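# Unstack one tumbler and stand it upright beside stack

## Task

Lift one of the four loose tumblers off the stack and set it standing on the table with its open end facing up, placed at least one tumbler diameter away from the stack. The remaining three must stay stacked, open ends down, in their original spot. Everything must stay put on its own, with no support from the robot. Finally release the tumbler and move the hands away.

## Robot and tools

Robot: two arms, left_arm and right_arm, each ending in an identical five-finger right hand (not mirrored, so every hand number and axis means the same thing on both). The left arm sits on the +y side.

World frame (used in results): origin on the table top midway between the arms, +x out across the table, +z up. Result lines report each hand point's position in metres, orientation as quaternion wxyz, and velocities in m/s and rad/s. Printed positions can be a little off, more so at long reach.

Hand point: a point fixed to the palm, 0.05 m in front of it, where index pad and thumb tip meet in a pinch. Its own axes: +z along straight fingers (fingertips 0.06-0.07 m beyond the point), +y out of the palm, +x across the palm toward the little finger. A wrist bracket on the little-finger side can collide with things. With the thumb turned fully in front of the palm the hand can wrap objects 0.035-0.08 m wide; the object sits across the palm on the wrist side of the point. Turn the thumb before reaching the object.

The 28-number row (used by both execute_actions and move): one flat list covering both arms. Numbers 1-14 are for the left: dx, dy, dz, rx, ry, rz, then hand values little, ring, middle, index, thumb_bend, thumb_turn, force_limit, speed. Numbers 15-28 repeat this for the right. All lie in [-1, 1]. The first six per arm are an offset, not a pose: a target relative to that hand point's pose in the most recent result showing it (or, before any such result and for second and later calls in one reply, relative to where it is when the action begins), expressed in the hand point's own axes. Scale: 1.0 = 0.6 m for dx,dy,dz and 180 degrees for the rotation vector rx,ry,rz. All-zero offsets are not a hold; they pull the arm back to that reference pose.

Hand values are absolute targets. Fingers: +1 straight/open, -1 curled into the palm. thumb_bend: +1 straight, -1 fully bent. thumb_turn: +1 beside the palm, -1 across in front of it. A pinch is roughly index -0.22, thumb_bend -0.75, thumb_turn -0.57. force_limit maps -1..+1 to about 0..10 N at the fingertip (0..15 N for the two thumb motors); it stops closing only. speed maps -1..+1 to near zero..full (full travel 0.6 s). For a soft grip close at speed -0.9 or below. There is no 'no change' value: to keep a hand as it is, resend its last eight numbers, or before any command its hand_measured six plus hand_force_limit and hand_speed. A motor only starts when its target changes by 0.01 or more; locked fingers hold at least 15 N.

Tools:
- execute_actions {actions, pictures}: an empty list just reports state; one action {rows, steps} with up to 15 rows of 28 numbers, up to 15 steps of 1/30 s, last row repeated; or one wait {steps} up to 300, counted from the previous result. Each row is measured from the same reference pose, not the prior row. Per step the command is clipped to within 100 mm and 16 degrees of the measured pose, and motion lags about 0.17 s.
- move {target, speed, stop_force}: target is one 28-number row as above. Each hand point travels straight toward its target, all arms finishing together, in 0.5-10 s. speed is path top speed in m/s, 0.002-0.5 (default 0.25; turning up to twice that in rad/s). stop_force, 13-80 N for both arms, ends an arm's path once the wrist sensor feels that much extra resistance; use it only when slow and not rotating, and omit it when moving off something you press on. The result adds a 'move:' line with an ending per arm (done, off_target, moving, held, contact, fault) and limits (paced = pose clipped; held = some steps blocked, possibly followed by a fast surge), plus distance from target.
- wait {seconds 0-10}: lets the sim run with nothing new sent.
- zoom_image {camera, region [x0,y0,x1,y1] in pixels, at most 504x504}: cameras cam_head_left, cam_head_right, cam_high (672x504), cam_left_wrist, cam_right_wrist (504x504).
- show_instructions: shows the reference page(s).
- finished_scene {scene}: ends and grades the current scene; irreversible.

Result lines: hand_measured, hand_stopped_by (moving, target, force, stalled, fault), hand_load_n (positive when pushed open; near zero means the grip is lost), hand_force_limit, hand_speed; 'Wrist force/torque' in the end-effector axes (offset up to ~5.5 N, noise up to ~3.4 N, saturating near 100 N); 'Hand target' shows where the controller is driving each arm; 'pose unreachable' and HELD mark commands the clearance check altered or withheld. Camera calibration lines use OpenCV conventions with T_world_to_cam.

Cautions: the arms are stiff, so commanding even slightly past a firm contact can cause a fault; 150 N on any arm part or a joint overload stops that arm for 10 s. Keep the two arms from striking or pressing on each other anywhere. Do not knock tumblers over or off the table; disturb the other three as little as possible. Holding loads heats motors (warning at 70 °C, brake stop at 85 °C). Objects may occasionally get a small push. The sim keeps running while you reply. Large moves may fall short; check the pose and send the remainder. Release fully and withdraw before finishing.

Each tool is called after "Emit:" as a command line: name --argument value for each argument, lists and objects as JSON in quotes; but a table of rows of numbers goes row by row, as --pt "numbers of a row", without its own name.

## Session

Emit:
execute_actions --actions '[]'

Scene clock: 0.00 s of 6600.00 s.
left_arm: end_effector_position=(+0.0667, +1.2475, +0.5917) hand_measured=(+1.000, +1.000, +1.000, +1.000, +1.000, +1.000) hand_load_n=(+0.0, +0.0, +0.0, +0.0, +0.0, +0.0) hand_stopped_by=(target, target, target, target, target, target) hand_force_limit=0.00 hand_speed=-0.80 end_effector_quat_wxyz=(-0.072, +0.664, -0.744, -0.017) end_effector_velocity=(+0.000, -0.001, -0.001) end_effector_angular_velocity=(-0.001, +0.001, +0.001) | right_arm: end_effector_position=(+0.2246, -1.1128, +0.6225) hand_measured=(+1.000, +1.000, +1.000, +1.000, +1.000, +1.000) hand_load_n=(+0.0, +0.0, +0.0, +0.0, +0.0, +0.0) hand_stopped_by=(target, target, target, target, target, target) hand_force_limit=0.00 hand_speed=-0.80 end_effector_quat_wxyz=(-0.008, +0.629, +0.771, -0.101) end_effector_velocity=(+0.000, +0.000, -0.000) end_effector_angular_velocity=(+0.001, -0.001, -0.001)
Joint positions: left_arm=[ 1.375 -1.436  1.286  1.579  1.614 -1.773] | right_arm=[-1.856 -1.539  1.333  1.616  1.693 -1.89 ]
Joint velocities: left_arm=[-0.001 -0.001  0.002  0.    -0.    -0.001] | right_arm=[ 0.     0.     0.001  0.    -0.001  0.001]
Motor temperatures (°C, as the motors report them): left_arm=[24 23 22 31 30 29] | right_arm=[24 24 23 26 27 33]
Wrist force (N, on the end effector, along its own x y z axes, offset not removed): no reading
Wrist torque (N m, same axes, about the end effector's origin, offset not removed): no reading
Hand target (left_arm): +0.067, +1.247, +0.592; +0.072, -0.664, +0.744, +0.017
Hand target (right_arm): +0.225, -1.113, +0.623; -0.008, +0.629, +0.771, -0.101
camera_calibration (this result's frames):
cam_left_wrist: T_world_to_cam=[[-0.977338, 0.192807, -0.0873795, -0.122106], [0.0829418, 0.728572, 0.679929, -1.32342], [0.194758, 0.657273, -0.728053, -0.267734], [0, 0, 0, 1]] pos_world=[0.0425716, 1.16373, 0.69424]
cam_right_wrist: T_world_to_cam=[[0.985763, 0.120252, -0.117516, -0.0259365], [0.167599, -0.758682, 0.629533, -1.27592], [-0.0134548, -0.640266, -0.768035, -0.0953976], [0, 0, 0, 1]] pos_world=[0.238127, -1.02598, 0.726916]

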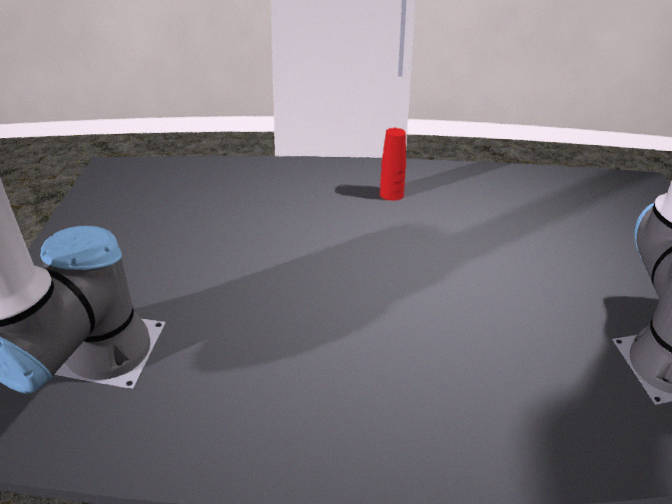

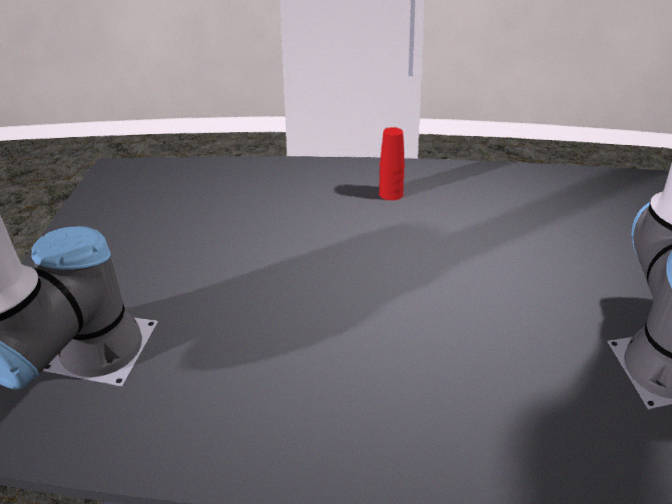

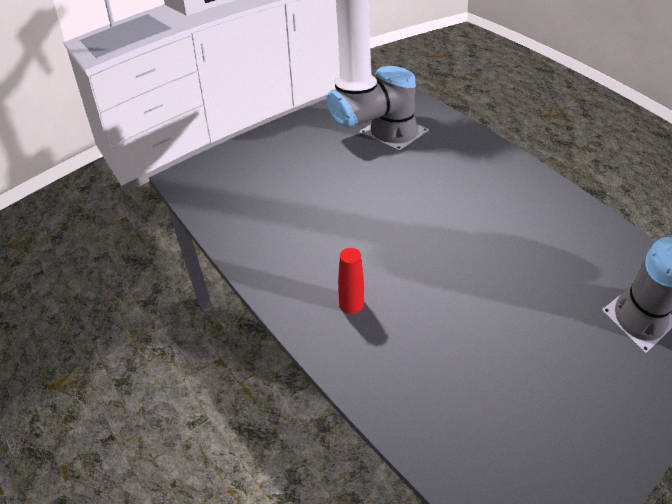

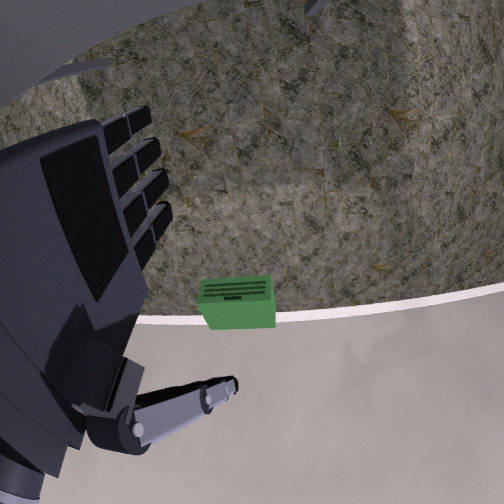

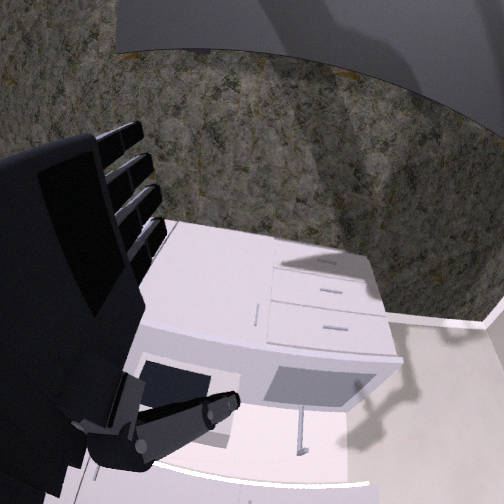

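Emit:
move --target '[0,0,0,0,0,0,1,1,1,1,1,1,0,-0.8,0,0,0,-0.5,0,0,1,1,1,1,1,-1,0.2,-0.3]' --speed 0.4

Scene clock: 10.80 s of 6600.00 s.
left_arm: end_effector_position=(+0.0667, +1.2475, +0.5917) hand_measured=(+1.000, +1.000, +1.000, +1.000, +1.000, +1.000) hand_load_n=(+0.0, +0.0, +0.0, +0.0, +0.0, +0.0) hand_stopped_by=(target, target, target, target, target, target) hand_force_limit=0.00 hand_speed=-0.80 end_effector_quat_wxyz=(-0.072, +0.664, -0.744, -0.017) end_effector_velocity=(+0.001, +0.000, -0.000) end_effector_angular_velocity=(-0.001, -0.002, -0.001) | right_arm: end_effector_position=(+0.2248, -1.1126, +0.6222) hand_measured=(+1.000, +1.000, +1.000, +1.000, +1.000, -1.000) hand_load_n=(+0.0, +0.0, +0.0, +0.0, +0.0, +0.0) hand_stopped_by=(target, target, target, target, target, target) hand_force_limit=0.20 hand_speed=-0.30 end_effector_quat_wxyz=(+0.438, +0.452, +0.616, +0.473) end_effector_velocity=(+0.001, +0.000, +0.000) end_effector_angular_velocity=(+0.000, -0.013, +0.004)
Joint positions: left_arm=[ 1.375 -1.436  1.286  1.579  1.614 -1.773] | right_arm=[-2.269 -1.421  1.97   2.339  0.729 -3.065]
Joint velocities: left_arm=[-0.     0.     0.    -0.     0.002  0.001] | right_arm=[ 0.002  0.001  0.007  0.011 -0.001 -0.016]
Motor temperatures (°C, as the motors report them): left_arm=[24 23 22 31 30 29] | right_arm=[24 24 23 26 27 33]
Wrist force (N, on the end effector, along its own x y z axes, offset not removed): left_arm=[0.7 -2.0 -1.8] | right_arm=[0.8 -0.1 -4.3]
Wrist torque (N m, same axes, about the end effector's origin, offset not removed): left_arm=[0.06 -0.08 0.04] | right_arm=[0.42 0.24 -0.19]
Hand target (left_arm): +0.067, +1.247, +0.592; +0.072, -0.664, +0.744, +0.017
Hand target (right_arm): +0.225, -1.113, +0.622; +0.439, +0.451, +0.616, +0.474
Off the commanded pose (left_arm): 0.000 m, 0 deg.
Off the commanded pose (right_arm): 0.000 m, 0 deg.
After step 90, 5.20 s passed at rest.
move: done
camera_calibration (this result's frames):
cam_left_wrist: T_world_to_cam=[[-0.977338, 0.192807, -0.0873795, -0.122106], [0.0829416, 0.728572, 0.679929, -1.32342], [0.194758, 0.657273, -0.728053, -0.267734], [0, 0, 0, 1]] pos_world=[0.0425717, 1.16373, 0.69424]
cam_right_wrist: T_world_to_cam=[[0.11852, 0.0638671, 0.990896, -0.583694], [-0.349499, -0.931386, 0.101835, -1.02313], [0.92941, -0.358386, -0.0880667, -0.416933], [0, 0, 0, 1]] pos_world=[0.099097, -1.06508, 0.645853]

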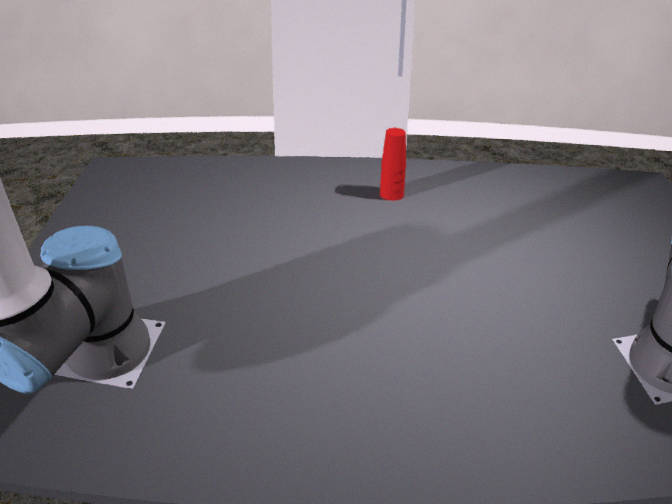

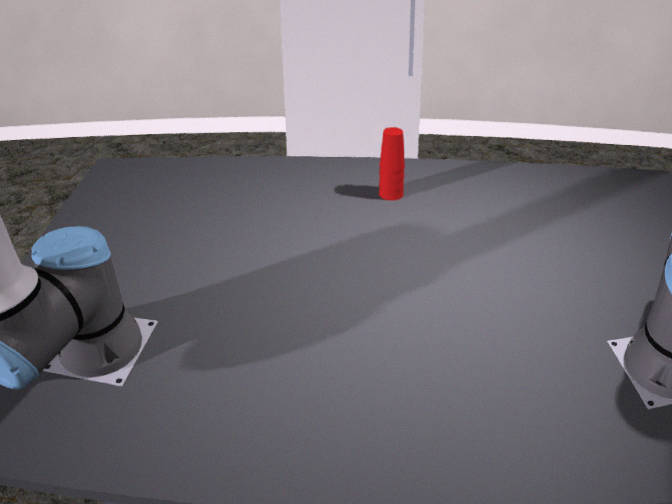

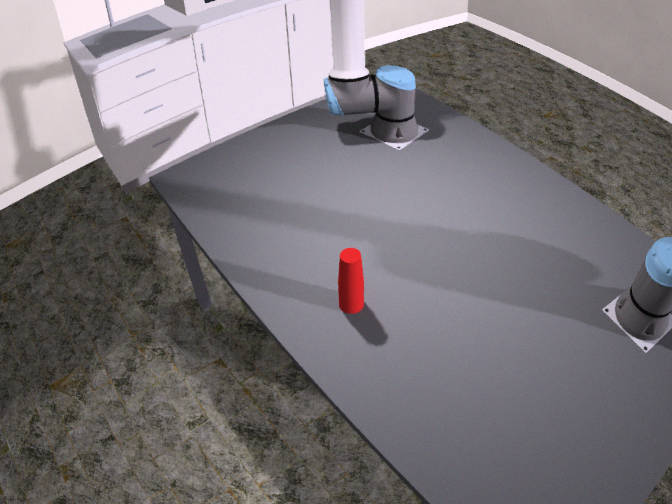

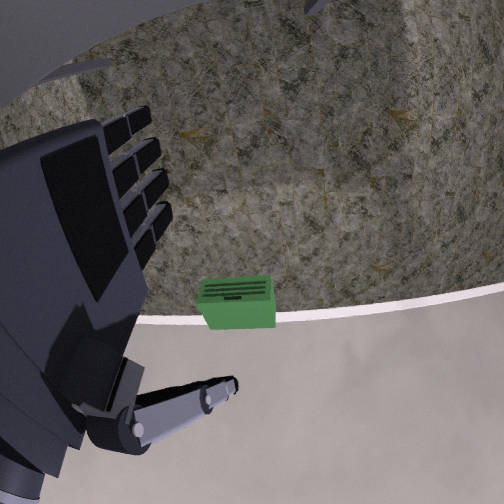

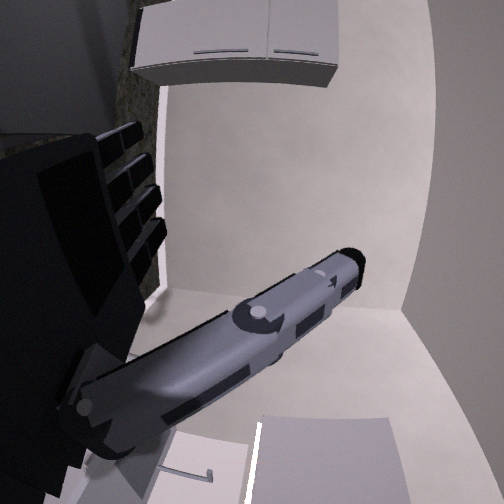

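Emit:
move --target '[0,0,0,0,0,0,1,1,1,1,1,1,0,-0.8,0,0,0,0.5,0,0,1,1,1,1,1,-1,0.2,-0.3]' --speed 0.4

Emit:
move --target '[0,0,0,0,0,0,1,1,1,1,1,1,0,-0.8,0.7,0.9,0,0,0,0,1,1,1,1,1,-1,0.2,-0.3]' --speed 0.4

Emit:
move --target '[0,0,0,0,0,0,1,1,1,1,1,1,0,-0.8,0,0,0,-0.5,0,0,1,1,1,1,1,-1,0.2,-0.3]' --speed 0.4

Scene clock: 27.90 s of 6600.00 s.
left_arm: end_effector_position=(+0.0667, +1.2475, +0.5917) hand_measured=(+1.000, +1.000, +1.000, +1.000, +1.000, +1.000) hand_load_n=(+0.0, +0.0, +0.0, +0.0, +0.0, +0.0) hand_stopped_by=(target, target, target, target, target, target) hand_force_limit=0.00 hand_speed=-0.80 end_effector_quat_wxyz=(-0.072, +0.664, -0.744, -0.017) end_effector_velocity=(+0.000, +0.000, -0.000) end_effector_angular_velocity=(-0.000, +0.000, +0.001) | right_arm: end_effector_position=(+0.2245, -1.1129, +0.6226) hand_measured=(+1.000, +1.000, +1.000, +1.000, +1.000, -1.000) hand_load_n=(+0.0, +0.0, +0.0, +0.0, +0.0, +0.0) hand_stopped_by=(target, target, target, target, target, target) hand_force_limit=0.20 hand_speed=-0.30 end_effector_quat_wxyz=(-0.008, +0.629, +0.770, -0.101) end_effector_velocity=(-0.000, +0.000, -0.001) end_effector_angular_velocity=(+0.002, +0.012, -0.000)
Joint positions: left_arm=[ 1.375 -1.436  1.286  1.579  1.614 -1.773] | right_arm=[-1.856 -1.539  1.333  1.616  1.694 -1.89 ]
Joint velocities: left_arm=[-0.     0.     0.    -0.    -0.    -0.002] | right_arm=[ 0.007  0.002 -0.001  0.     0.013  0.005]
Motor temperatures (°C, as the motors report them): left_arm=[24 23 22 31 30 29] | right_arm=[24 24 23 26 27 33]
Wrist force (N, on the end effector, along its own x y z axes, offset not removed): left_arm=[2.2 -0.8 -1.9] | right_arm=[0.7 -4.2 -3.8]
Wrist torque (N m, same axes, about the end effector's origin, offset not removed): left_arm=[0.23 -0.44 0.18] | right_arm=[-0.20 0.08 -0.35]
Hand target (left_arm): +0.067, +1.247, +0.592; +0.072, -0.664, +0.744, +0.017
Hand target (right_arm): +0.225, -1.113, +0.623; -0.008, +0.629, +0.770, -0.101
Off the commanded pose (left_arm): 0.000 m, 0 deg.
Off the commanded pose (right_arm): 0.001 m, 0 deg.
After step 90, 11.50 s passed at rest.
move: done
camera_calibration (this result's frames):
cam_left_wrist: T_world_to_cam=[[-0.977338, 0.192807, -0.0873794, -0.122106], [0.0829417, 0.728572, 0.679929, -1.32342], [0.194757, 0.657273, -0.728053, -0.267734], [0, 0, 0, 1]] pos_world=[0.0425716, 1.16373, 0.69424]
cam_right_wrist: T_world_to_cam=[[0.98577, 0.120044, -0.117673, -0.0260088], [0.167541, -0.758628, 0.629614, -1.27598], [-0.0136885, -0.64037, -0.767945, -0.0955334], [0, 0, 0, 1]] pos_world=[0.23811, -1.02605, 0.726949]

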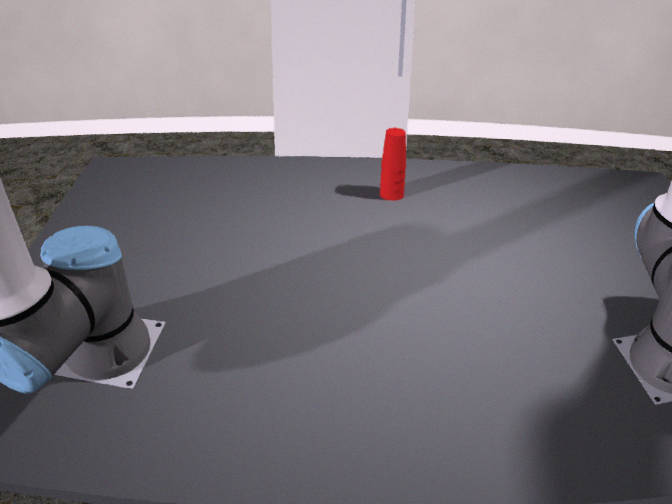

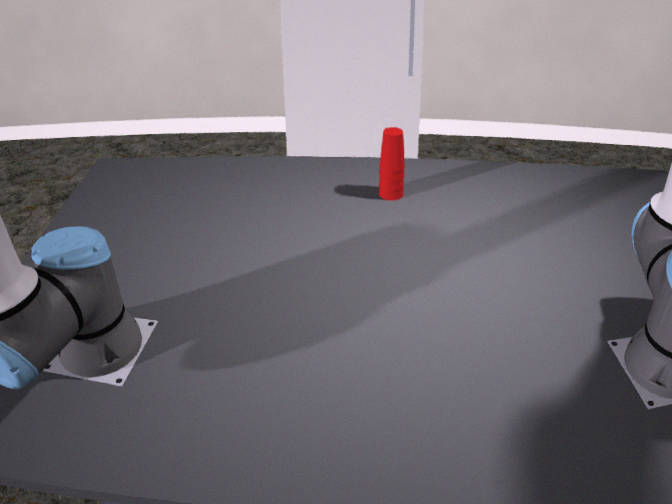

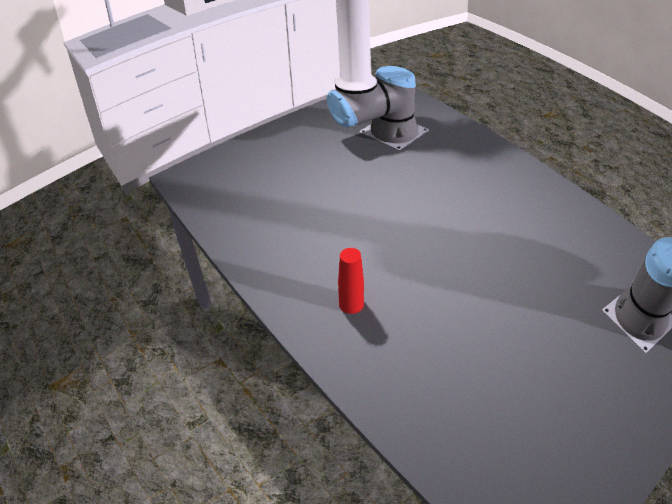

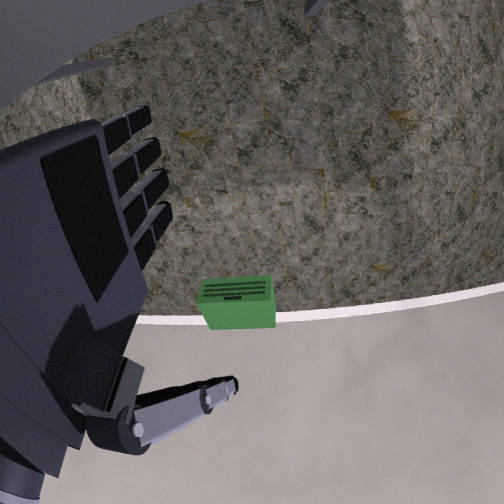

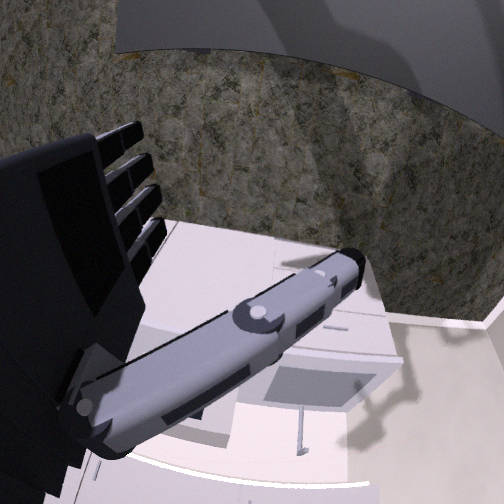

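Scene clock: 30.37 s of 6600.00 s.
left_arm: end_effector_position=(+0.0667, +1.2475, +0.5917) hand_measured=(+1.000, +1.000, +1.000, +1.000, +1.000, +1.000) hand_load_n=(+0.0, +0.0, +0.0, +0.0, +0.0, +0.0) hand_stopped_by=(target, target, target, target, target, target) hand_force_limit=0.00 hand_speed=-0.80 end_effector_quat_wxyz=(-0.072, +0.664, -0.744, -0.017) end_effector_velocity=(-0.000, +0.000, +0.000) end_effector_angular_velocity=(+0.001, +0.002, -0.001) | right_arm: end_effector_position=(+0.6595, -0.6035, +0.4866) hand_measured=(+1.000, +1.000, +1.000, +1.000, +1.000, -1.000) hand_load_n=(+0.0, +0.0, +0.0, +0.0, +0.0, +0.0) hand_stopped_by=(target, target, target, target, target, target) hand_force_limit=0.20 hand_speed=-0.30 end_effector_quat_wxyz=(-0.008, +0.630, +0.771, -0.099) end_effector_velocity=(+0.002, +0.002, -0.001) end_effector_angular_velocity=(+0.001, +0.001, -0.001)
Joint positions: left_arm=[ 1.375 -1.436  1.286  1.579  1.614 -1.773] | right_arm=[-0.436 -1.44   1.518  1.589  1.745 -0.452]
Joint velocities: left_arm=[-0.    -0.     0.     0.    -0.002  0.   ] | right_arm=[ 0.004  0.004 -0.003  0.002 -0.001  0.005]
Motor temperatures (°C, as the motors report them): left_arm=[24 23 22 31 30 29] | right_arm=[24 24 23 26 27 33]
Wrist force (N, on the end effector, along its own x y z axes, offset not removed): left_arm=[-0.4 -3.7 -4.0] | right_arm=[1.7 -1.1 -4.1]
Wrist torque (N m, same axes, about the end effector's origin, offset not removed): left_arm=[-0.14 0.03 0.04] | right_arm=[0.19 0.15 -0.02]
Hand target (left_arm): +0.067, +1.247, +0.592; +0.072, -0.664, +0.744, +0.017
Hand target (right_arm): +0.660, -0.603, +0.487; -0.008, +0.630, +0.771, -0.099
Off the commanded pose (left_arm): 0.000 m, 0 deg.
Off the commanded pose (right_arm): 0.002 m, 0 deg.
move: done
camera_calibration (this result's frames):
cam_left_wrist: T_world_to_cam=[[-0.977338, 0.192807, -0.0873795, -0.122106], [0.0829417, 0.728572, 0.679929, -1.32342], [0.194758, 0.657273, -0.728053, -0.267734], [0, 0, 0, 1]] pos_world=[0.0425716, 1.16373, 0.69424]
cam_right_wrist: T_world_to_cam=[[0.986046, 0.120352, -0.115016, -0.533233], [0.166058, -0.759886, 0.628488, -0.87602], [-0.0117591, -0.638818, -0.769268, 0.132565], [0, 0, 0, 1]] pos_world=[0.672821, -0.516815, 0.591216]

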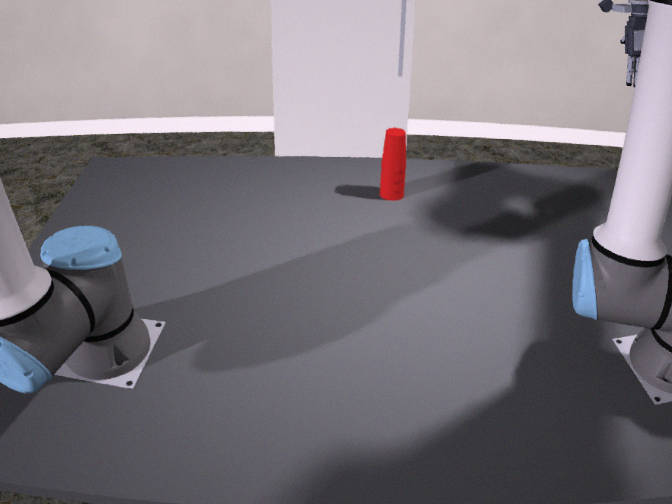

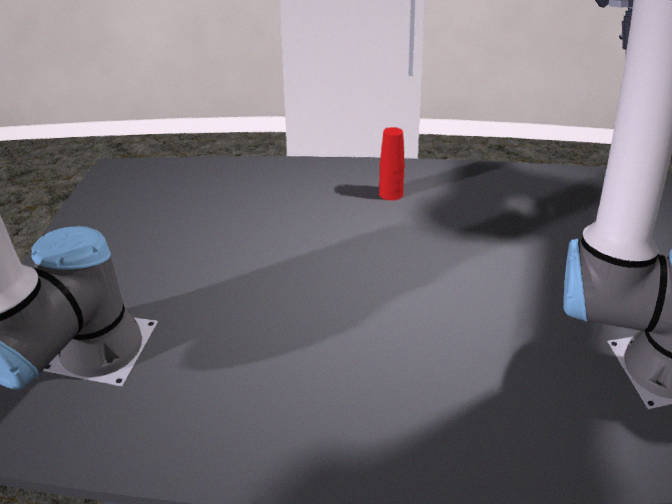

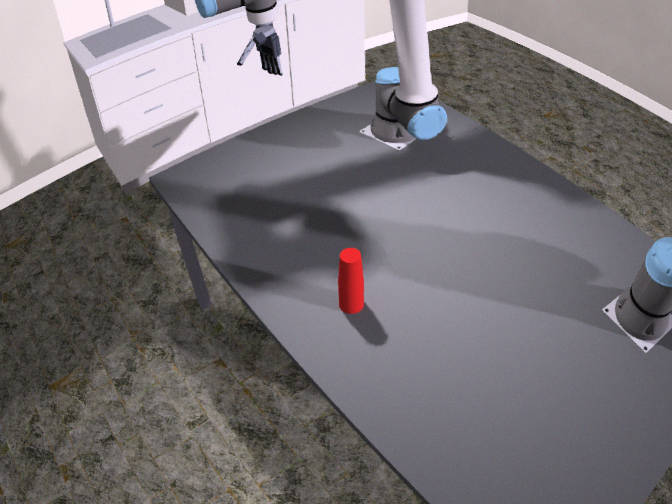

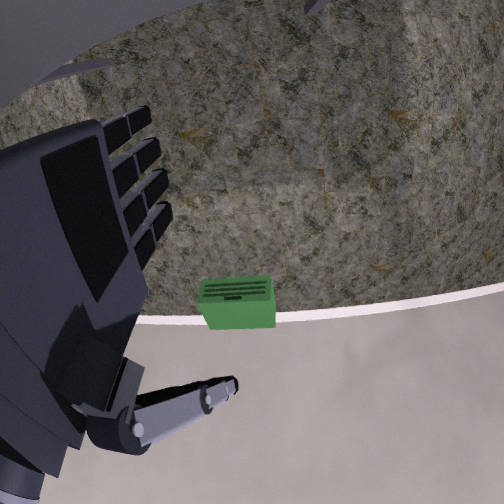

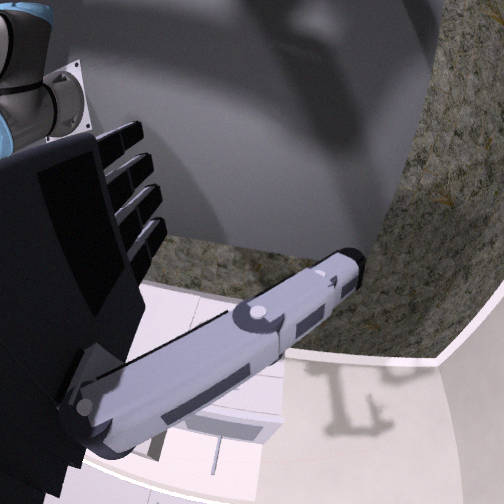

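Scene clock: 33.03 s of 6600.00 s.
left_arm: end_effector_position=(+0.0667, +1.2475, +0.5917) hand_measured=(+1.000, +1.000, +1.000, +1.000, +1.000, +1.000) hand_load_n=(+0.0, +0.0, +0.0, +0.0, +0.0, +0.0) hand_stopped_by=(target, target, target, target, target, target) hand_force_limit=0.00 hand_speed=-0.80 end_effector_quat_wxyz=(-0.072, +0.664, -0.744, -0.017) end_effector_velocity=(+0.000, +0.000, -0.001) end_effector_angular_velocity=(-0.002, -0.001, +0.002) | right_arm: end_effector_position=(+0.6593, -0.6033, +0.4867) hand_measured=(+1.000, +1.000, +1.000, +1.000, +1.000, -1.000) hand_load_n=(+0.0, +0.0, +0.0, +0.0, +0.0, +0.0) hand_stopped_by=(target, target, target, target, target, target) hand_force_limit=0.20 hand_speed=-0.30 end_effector_quat_wxyz=(+0.439, +0.450, +0.616, +0.474) end_effector_velocity=(+0.000, +0.000, -0.000) end_effector_angular_velocity=(+0.002, -0.013, -0.004)
Joint positions: left_arm=[ 1.375 -1.436  1.286  1.579  1.614 -1.773] | right_arm=[-0.929 -1.995  2.271  0.002  0.644 -0.339]
Joint velocities: left_arm=[ 0.001  0.001 -0.     0.     0.001 -0.001] | right_arm=[ 0.005 -0.003  0.008 -0.029  0.006  0.02 ]
Motor temperatures (°C, as the motors report them): left_arm=[24 23 22 31 30 29] | right_arm=[24 24 23 26 27 33]
Wrist force (N, on the end effector, along its own x y z axes, offset not removed): left_arm=[1.7 -3.0 -0.2] | right_arm=[1.1 -3.1 -3.2]
Wrist torque (N m, same axes, about the end effector's origin, offset not removed): left_arm=[-0.13 -0.30 0.12] | right_arm=[-0.10 0.10 -0.37]
Hand target (left_arm): +0.067, +1.247, +0.592; +0.072, -0.664, +0.744, +0.017
Hand target (right_arm): +0.659, -0.603, +0.487; +0.439, +0.450, +0.615, +0.475
Off the commanded pose (left_arm): 0.000 m, 0 deg.
Off the commanded pose (right_arm): 0.000 m, 0 deg.
move: done
camera_calibration (this result's frames):
cam_left_wrist: T_world_to_cam=[[-0.977338, 0.192807, -0.0873794, -0.122106], [0.0829417, 0.728572, 0.679929, -1.32342], [0.194757, 0.657273, -0.728053, -0.267734], [0, 0, 0, 1]] pos_world=[0.0425716, 1.16373, 0.69424]
cam_right_wrist: T_world_to_cam=[[0.115692, 0.0639579, 0.991224, -0.531686], [-0.34856, -0.931849, 0.100809, -0.383499], [0.930119, -0.357164, -0.0855144, -0.651142], [0, 0, 0, 1]] pos_world=[0.533479, -0.555922, 0.509998]

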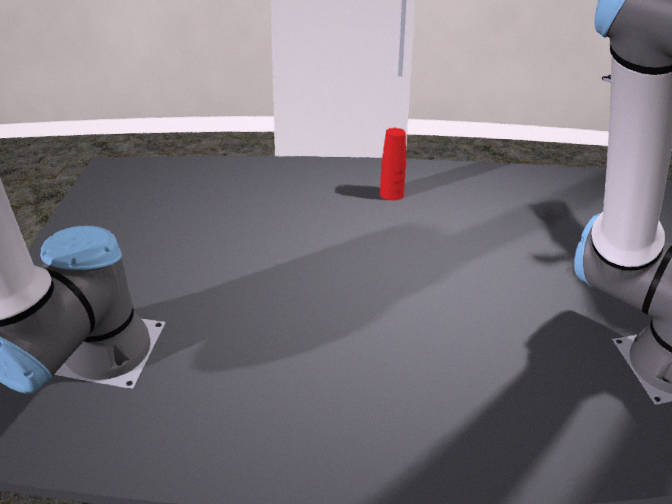

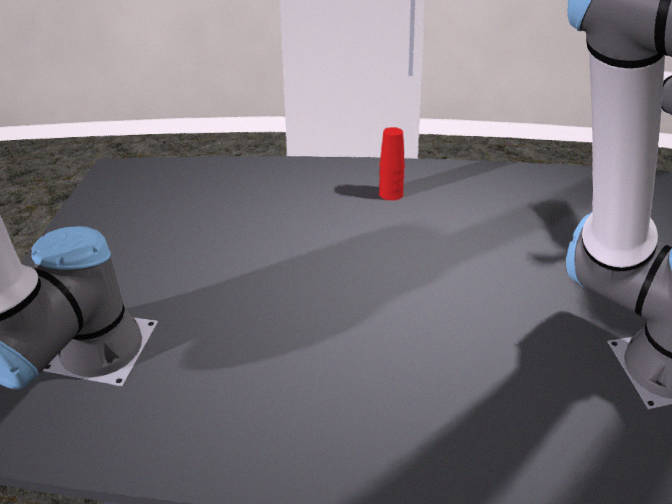

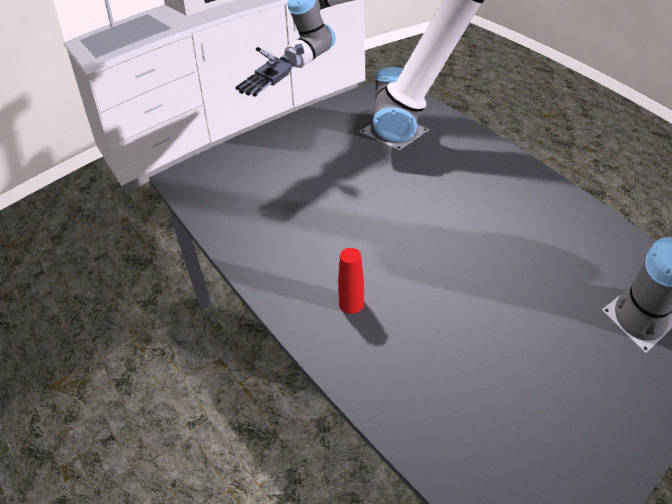

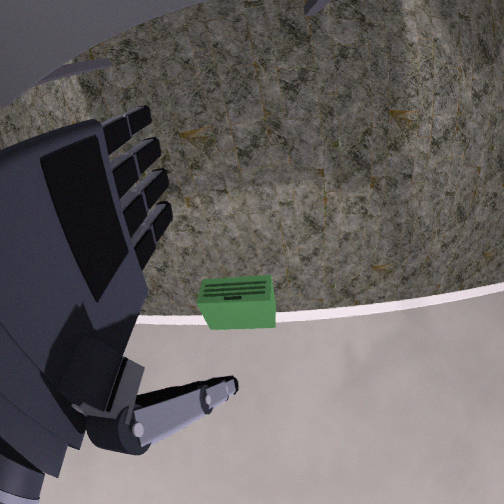

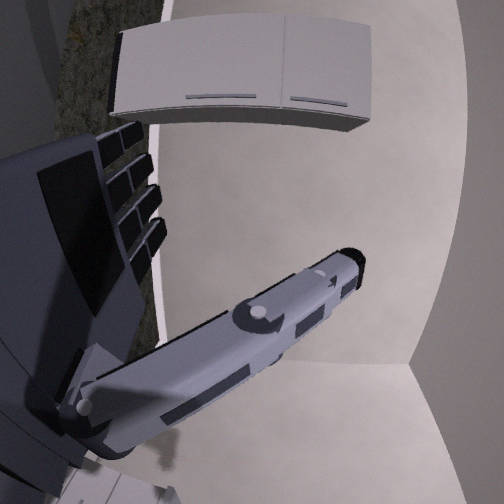

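Emit:
move --target '[0,0,0,0,0,0,1,1,1,1,1,1,0,-0.8,0.98,-0.363,0.092,0.012,-0.087,-0.455,1,1,1,1,1,-1,0.2,-0.3]' --speed 0.3

Scene clock: 43.23 s of 6600.00 s.
left_arm: end_effector_position=(+0.0667, +1.2475, +0.5917) hand_measured=(+1.000, +1.000, +1.000, +1.000, +1.000, +1.000) hand_load_n=(+0.0, +0.0, +0.0, +0.0, +0.0, +0.0) hand_stopped_by=(target, target, target, target, target, target) hand_force_limit=0.00 hand_speed=-0.80 end_effector_quat_wxyz=(-0.072, +0.664, -0.744, -0.017) end_effector_velocity=(+0.001, -0.000, -0.001) end_effector_angular_velocity=(-0.002, +0.002, -0.002) | right_arm: end_effector_position=(+0.5597, -0.0533, +0.1989) hand_measured=(+1.000, +1.000, +1.000, +1.000, +1.000, -1.000) hand_load_n=(+0.0, +0.0, +0.0, +0.0, +0.0, +0.0) hand_stopped_by=(target, target, target, target, target, target) hand_force_limit=0.20 hand_speed=-0.30 end_effector_quat_wxyz=(+0.707, +0.002, +0.708, +0.002) end_effector_velocity=(-0.000, +0.003, -0.001) end_effector_angular_velocity=(-0.005, -0.004, -0.001)
Joint positions: left_arm=[ 1.375 -1.436  1.286  1.579  1.614 -1.773] | right_arm=[ 0.609 -1.283  2.28  -0.996  2.357 -1.564]
Joint velocities: left_arm=[-0.002  0.     0.002 -0.    -0.001 -0.   ] | right_arm=[ 0.004  0.005 -0.003 -0.008  0.004 -0.009]
Motor temperatures (°C, as the motors report them): left_arm=[24 23 23 31 30 29] | right_arm=[24 24 23 26 27 33]
Wrist force (N, on the end effector, along its own x y z axes, offset not removed): left_arm=[0.3 -0.8 -2.9] | right_arm=[-0.1 -4.0 -1.9]
Wrist torque (N m, same axes, about the end effector's origin, offset not removed): left_arm=[0.31 0.01 0.14] | right_arm=[-0.33 0.08 -0.32]
Hand target (left_arm): +0.067, +1.247, +0.592; +0.072, -0.664, +0.744, +0.017
Hand target (right_arm): +0.560, -0.053, +0.199; +0.707, +0.002, +0.707, +0.002
Off the commanded pose (left_arm): 0.000 m, 0 deg.
Off the commanded pose (right_arm): 0.001 m, 0 deg.
After step 90, 4.13 s passed at rest.
move: done
camera_calibration (this result's frames):
cam_left_wrist: T_world_to_cam=[[-0.977338, 0.192807, -0.0873795, -0.122106], [0.0829418, 0.728572, 0.679929, -1.32342], [0.194758, 0.657273, -0.728053, -0.267734], [0, 0, 0, 1]] pos_world=[0.0425716, 1.16373, 0.69424]
cam_right_wrist: T_world_to_cam=[[-0.0389366, 0.996024, 0.0801228, 0.0473901], [-0.528771, -0.0885748, 0.84413, 0.121282], [0.847871, -0.00949911, 0.530118, -0.444492], [0, 0, 0, 1]] pos_world=[0.442848, -0.0406814, 0.129459]

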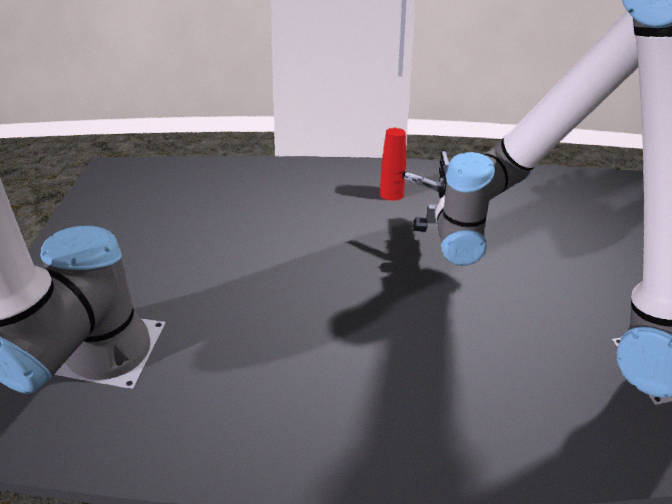

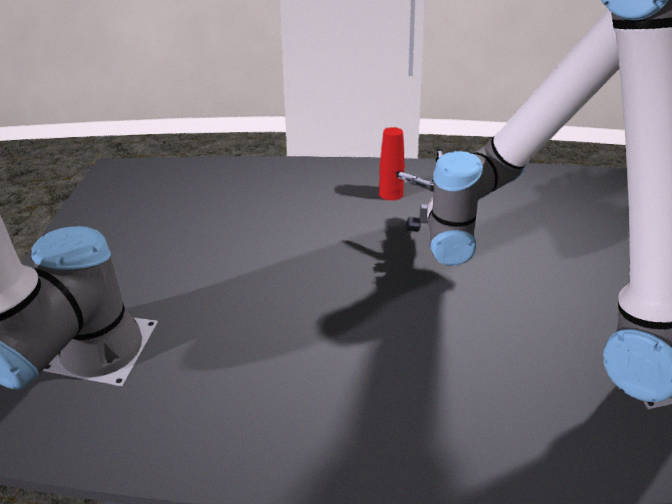

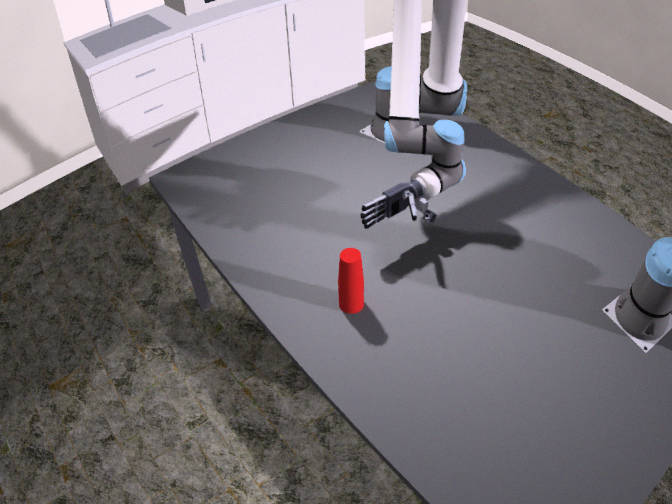

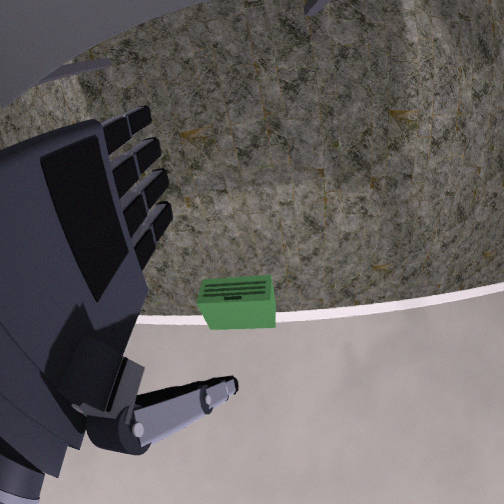

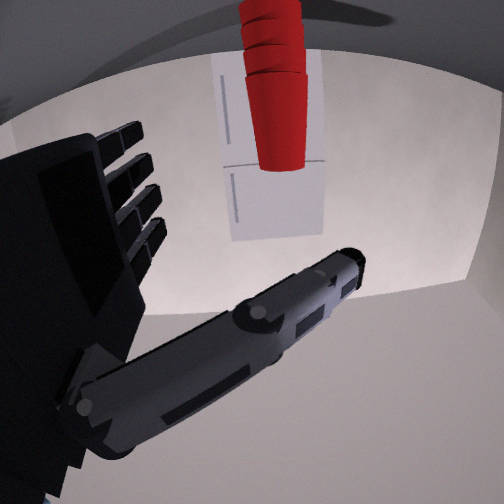

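Emit:
move --target '[0,0,0,0,0,0,1,1,1,1,1,1,0,-0.8,0.048,0.08,0.17,0,0,0,1,1,1,1,1,-1,0.2,-0.3]' --speed 0.1

Scene clock: 50.37 s of 6600.00 s.
left_arm: end_effector_position=(+0.0667, +1.2475, +0.5917) hand_measured=(+1.000, +1.000, +1.000, +1.000, +1.000, +1.000) hand_load_n=(+0.0, +0.0, +0.0, +0.0, +0.0, +0.0) hand_stopped_by=(target, target, target, target, target, target) hand_force_limit=0.00 hand_speed=-0.80 end_effector_quat_wxyz=(-0.072, +0.664, -0.744, -0.017) end_effector_velocity=(+0.002, +0.000, +0.001) end_effector_angular_velocity=(+0.001, -0.004, -0.002) | right_arm: end_effector_position=(+0.6614, -0.0053, +0.1701) hand_measured=(+1.000, +1.000, +1.000, +1.000, +1.000, -1.000) hand_load_n=(+0.0, +0.0, +0.0, +0.0, +0.0, +0.0) hand_stopped_by=(target, target, target, target, target, target) hand_force_limit=0.20 hand_speed=-0.30 end_effector_quat_wxyz=(+0.707, +0.002, +0.708, +0.002) end_effector_velocity=(+0.002, +0.001, -0.001) end_effector_angular_velocity=(-0.001, +0.000, +0.001)
Joint positions: left_arm=[ 1.375 -1.436  1.286  1.579  1.614 -1.773] | right_arm=[ 0.544 -1.128  2.11  -0.98   2.291 -1.564]
Joint velocities: left_arm=[-0.001 -0.    -0.002 -0.     0.003  0.001] | right_arm=[-0.001  0.003 -0.004  0.001 -0.002 -0.001]
Motor temperatures (°C, as the motors report them): left_arm=[24 23 23 31 30 29] | right_arm=[24 24 23 26 27 33]
Wrist force (N, on the end effector, along its own x y z axes, offset not removed): left_arm=[-0.3 -3.4 -1.6] | right_arm=[-0.2 2.7 -0.6]
Wrist torque (N m, same axes, about the end effector's origin, offset not removed): left_arm=[-0.19 0.01 -0.07] | right_arm=[0.71 -0.05 -0.21]
Hand target (left_arm): +0.067, +1.247, +0.592; +0.072, -0.664, +0.744, +0.017
Hand target (right_arm): +0.662, -0.005, +0.170; +0.707, +0.002, +0.708, +0.002
Off the commanded pose (left_arm): 0.000 m, 0 deg.
Off the commanded pose (right_arm): 0.000 m, 0 deg.
After step 90, 2.47 s passed at rest.
move: done
camera_calibration (this result's frames):
cam_left_wrist: T_world_to_cam=[[-0.977338, 0.192807, -0.0873794, -0.122106], [0.0829417, 0.728572, 0.679929, -1.32342], [0.194757, 0.657273, -0.728053, -0.267734], [0, 0, 0, 1]] pos_world=[0.0425716, 1.16373, 0.69424]
cam_right_wrist: T_world_to_cam=[[-0.038947, 0.996033, 0.080008, 0.00588797], [-0.528864, -0.0884819, 0.844081, 0.203653], [0.847812, -0.00943895, 0.530212, -0.515041], [0, 0, 0, 1]] pos_world=[0.544593, 0.00729359, 0.10071]

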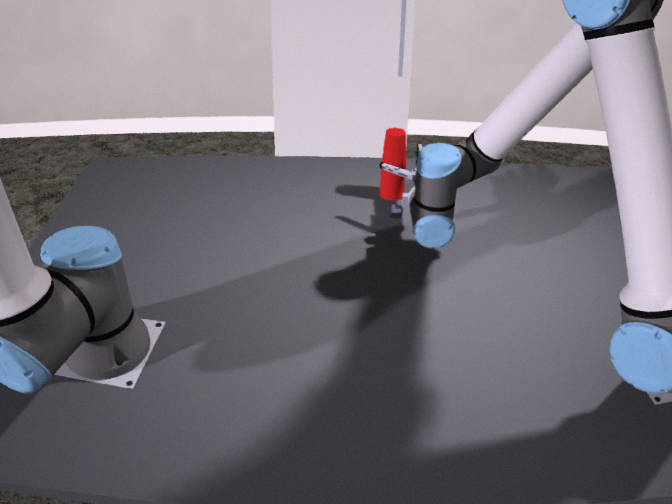

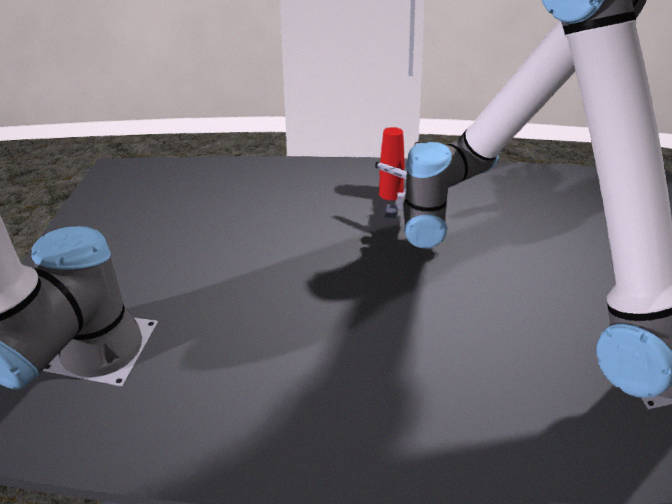

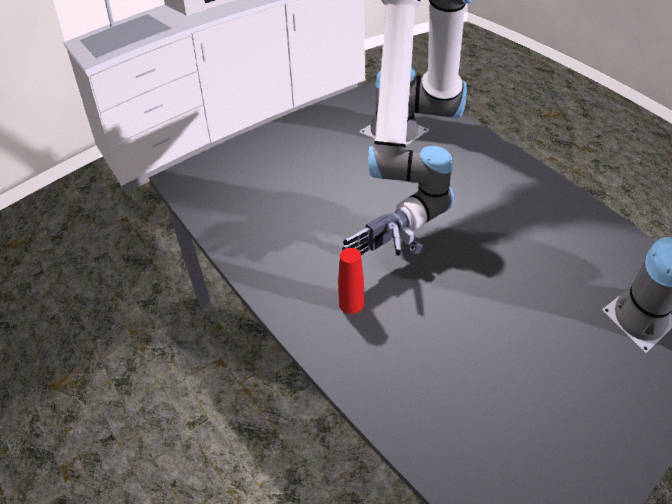

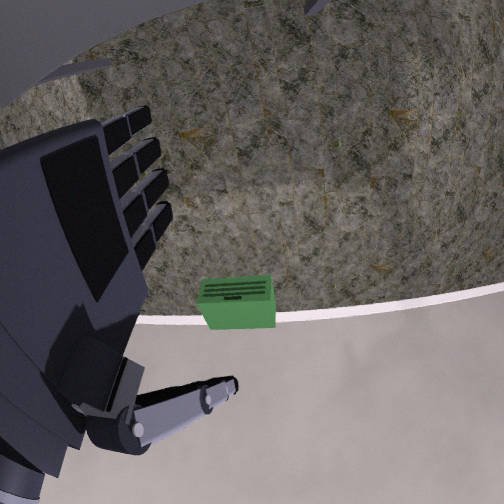

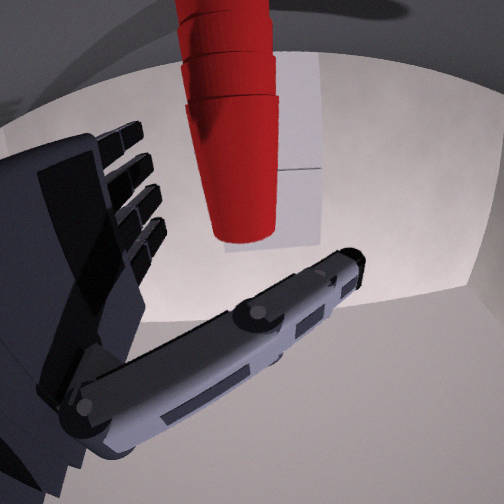

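Emit:
move --target '[0,0,0,0,0,0,1,1,1,1,1,1,0,-0.8,0,0.02,0.13,0,0,0,1,1,1,1,1,-1,0.2,-0.3]' --speed 0.05

Scene clock: 56.57 s of 6600.00 s.
left_arm: end_effector_position=(+0.0667, +1.2475, +0.5917) hand_measured=(+1.000, +1.000, +1.000, +1.000, +1.000, +1.000) hand_load_n=(+0.0, +0.0, +0.0, +0.0, +0.0, +0.0) hand_stopped_by=(target, target, target, target, target, target) hand_force_limit=0.00 hand_speed=-0.80 end_effector_quat_wxyz=(-0.072, +0.664, -0.744, -0.017) end_effector_velocity=(+0.000, -0.000, -0.000) end_effector_angular_velocity=(-0.001, -0.001, +0.000) | right_arm: end_effector_position=(+0.7392, +0.0066, +0.1700) hand_measured=(+1.000, +1.000, +1.000, +1.000, +1.000, -1.000) hand_load_n=(+0.0, +0.0, +0.0, +0.0, +0.0, +0.0) hand_stopped_by=(target, target, target, target, target, target) hand_force_limit=0.20 hand_speed=-0.30 end_effector_quat_wxyz=(+0.707, +0.002, +0.708, +0.002) end_effector_velocity=(+0.002, +0.001, +0.000) end_effector_angular_velocity=(+0.001, -0.000, -0.000)
Joint positions: left_arm=[ 1.375 -1.436  1.286  1.579  1.614 -1.773] | right_arm=[ 0.478 -1.069  2.    -0.93   2.225 -1.564]
Joint velocities: left_arm=[ 0.    -0.     0.001 -0.     0.001 -0.   ] | right_arm=[-0.001  0.002 -0.004  0.002 -0.001  0.001]
Motor temperatures (°C, as the motors report them): left_arm=[24 23 23 31 30 29] | right_arm=[24 24 23 26 27 33]
Wrist force (N, on the end effector, along its own x y z axes, offset not removed): left_arm=[-0.8 -4.7 -2.7] | right_arm=[4.2 -6.1 -1.7]
Wrist torque (N m, same axes, about the end effector's origin, offset not removed): left_arm=[-0.35 0.07 -0.11] | right_arm=[-0.84 -0.45 -0.17]
Hand target (left_arm): +0.067, +1.247, +0.592; +0.072, -0.664, +0.744, +0.017
Hand target (right_arm): +0.739, +0.007, +0.170; +0.707, +0.002, +0.708, +0.002
Off the commanded pose (left_arm): 0.000 m, 0 deg.
Off the commanded pose (right_arm): 0.000 m, 0 deg.
After step 90, 1.23 s passed at rest.
move: done
camera_calibration (this result's frames):
cam_left_wrist: T_world_to_cam=[[-0.977338, 0.192807, -0.0873794, -0.122106], [0.0829418, 0.728572, 0.679929, -1.32342], [0.194757, 0.657273, -0.728053, -0.267734], [0, 0, 0, 1]] pos_world=[0.0425716, 1.16373, 0.69424]
cam_right_wrist: T_world_to_cam=[[-0.0389499, 0.996045, 0.0798635, -0.00293255], [-0.528954, -0.08836, 0.844038, 0.245998], [0.847756, -0.00936894, 0.530303, -0.580781], [0, 0, 0, 1]] pos_world=[0.622368, 0.019216, 0.100593]

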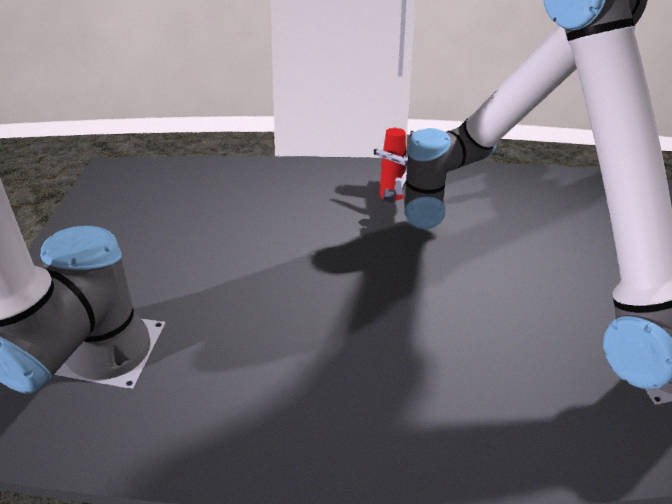

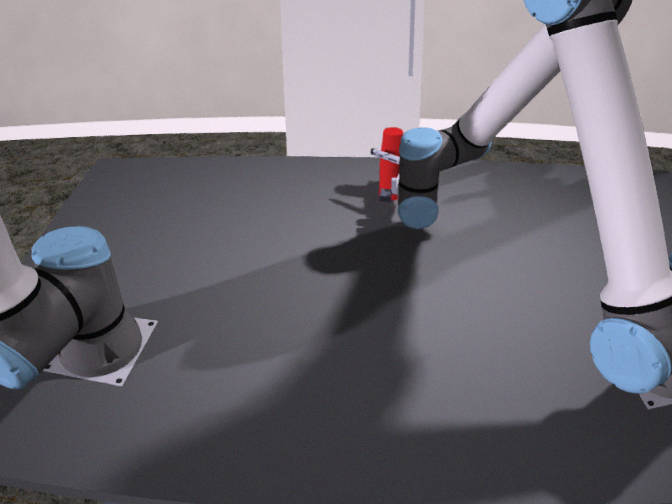

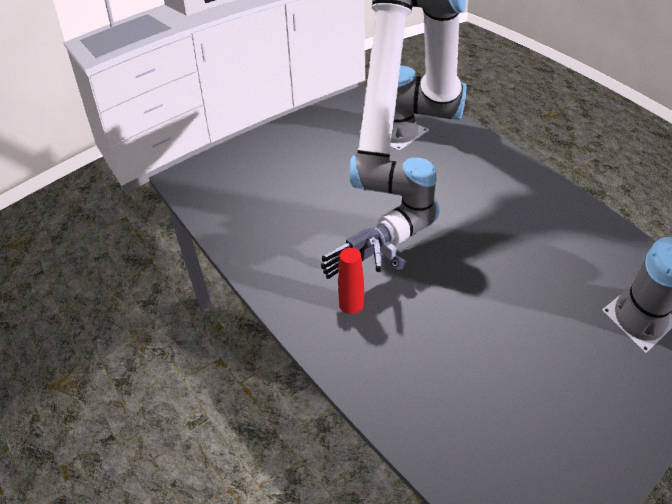

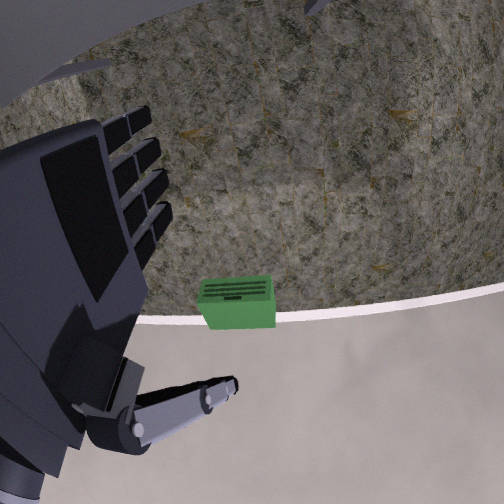

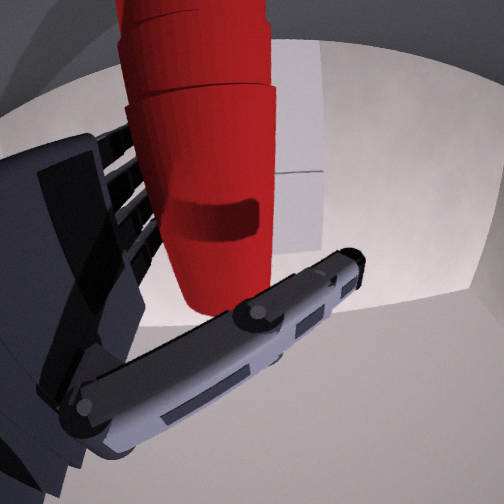

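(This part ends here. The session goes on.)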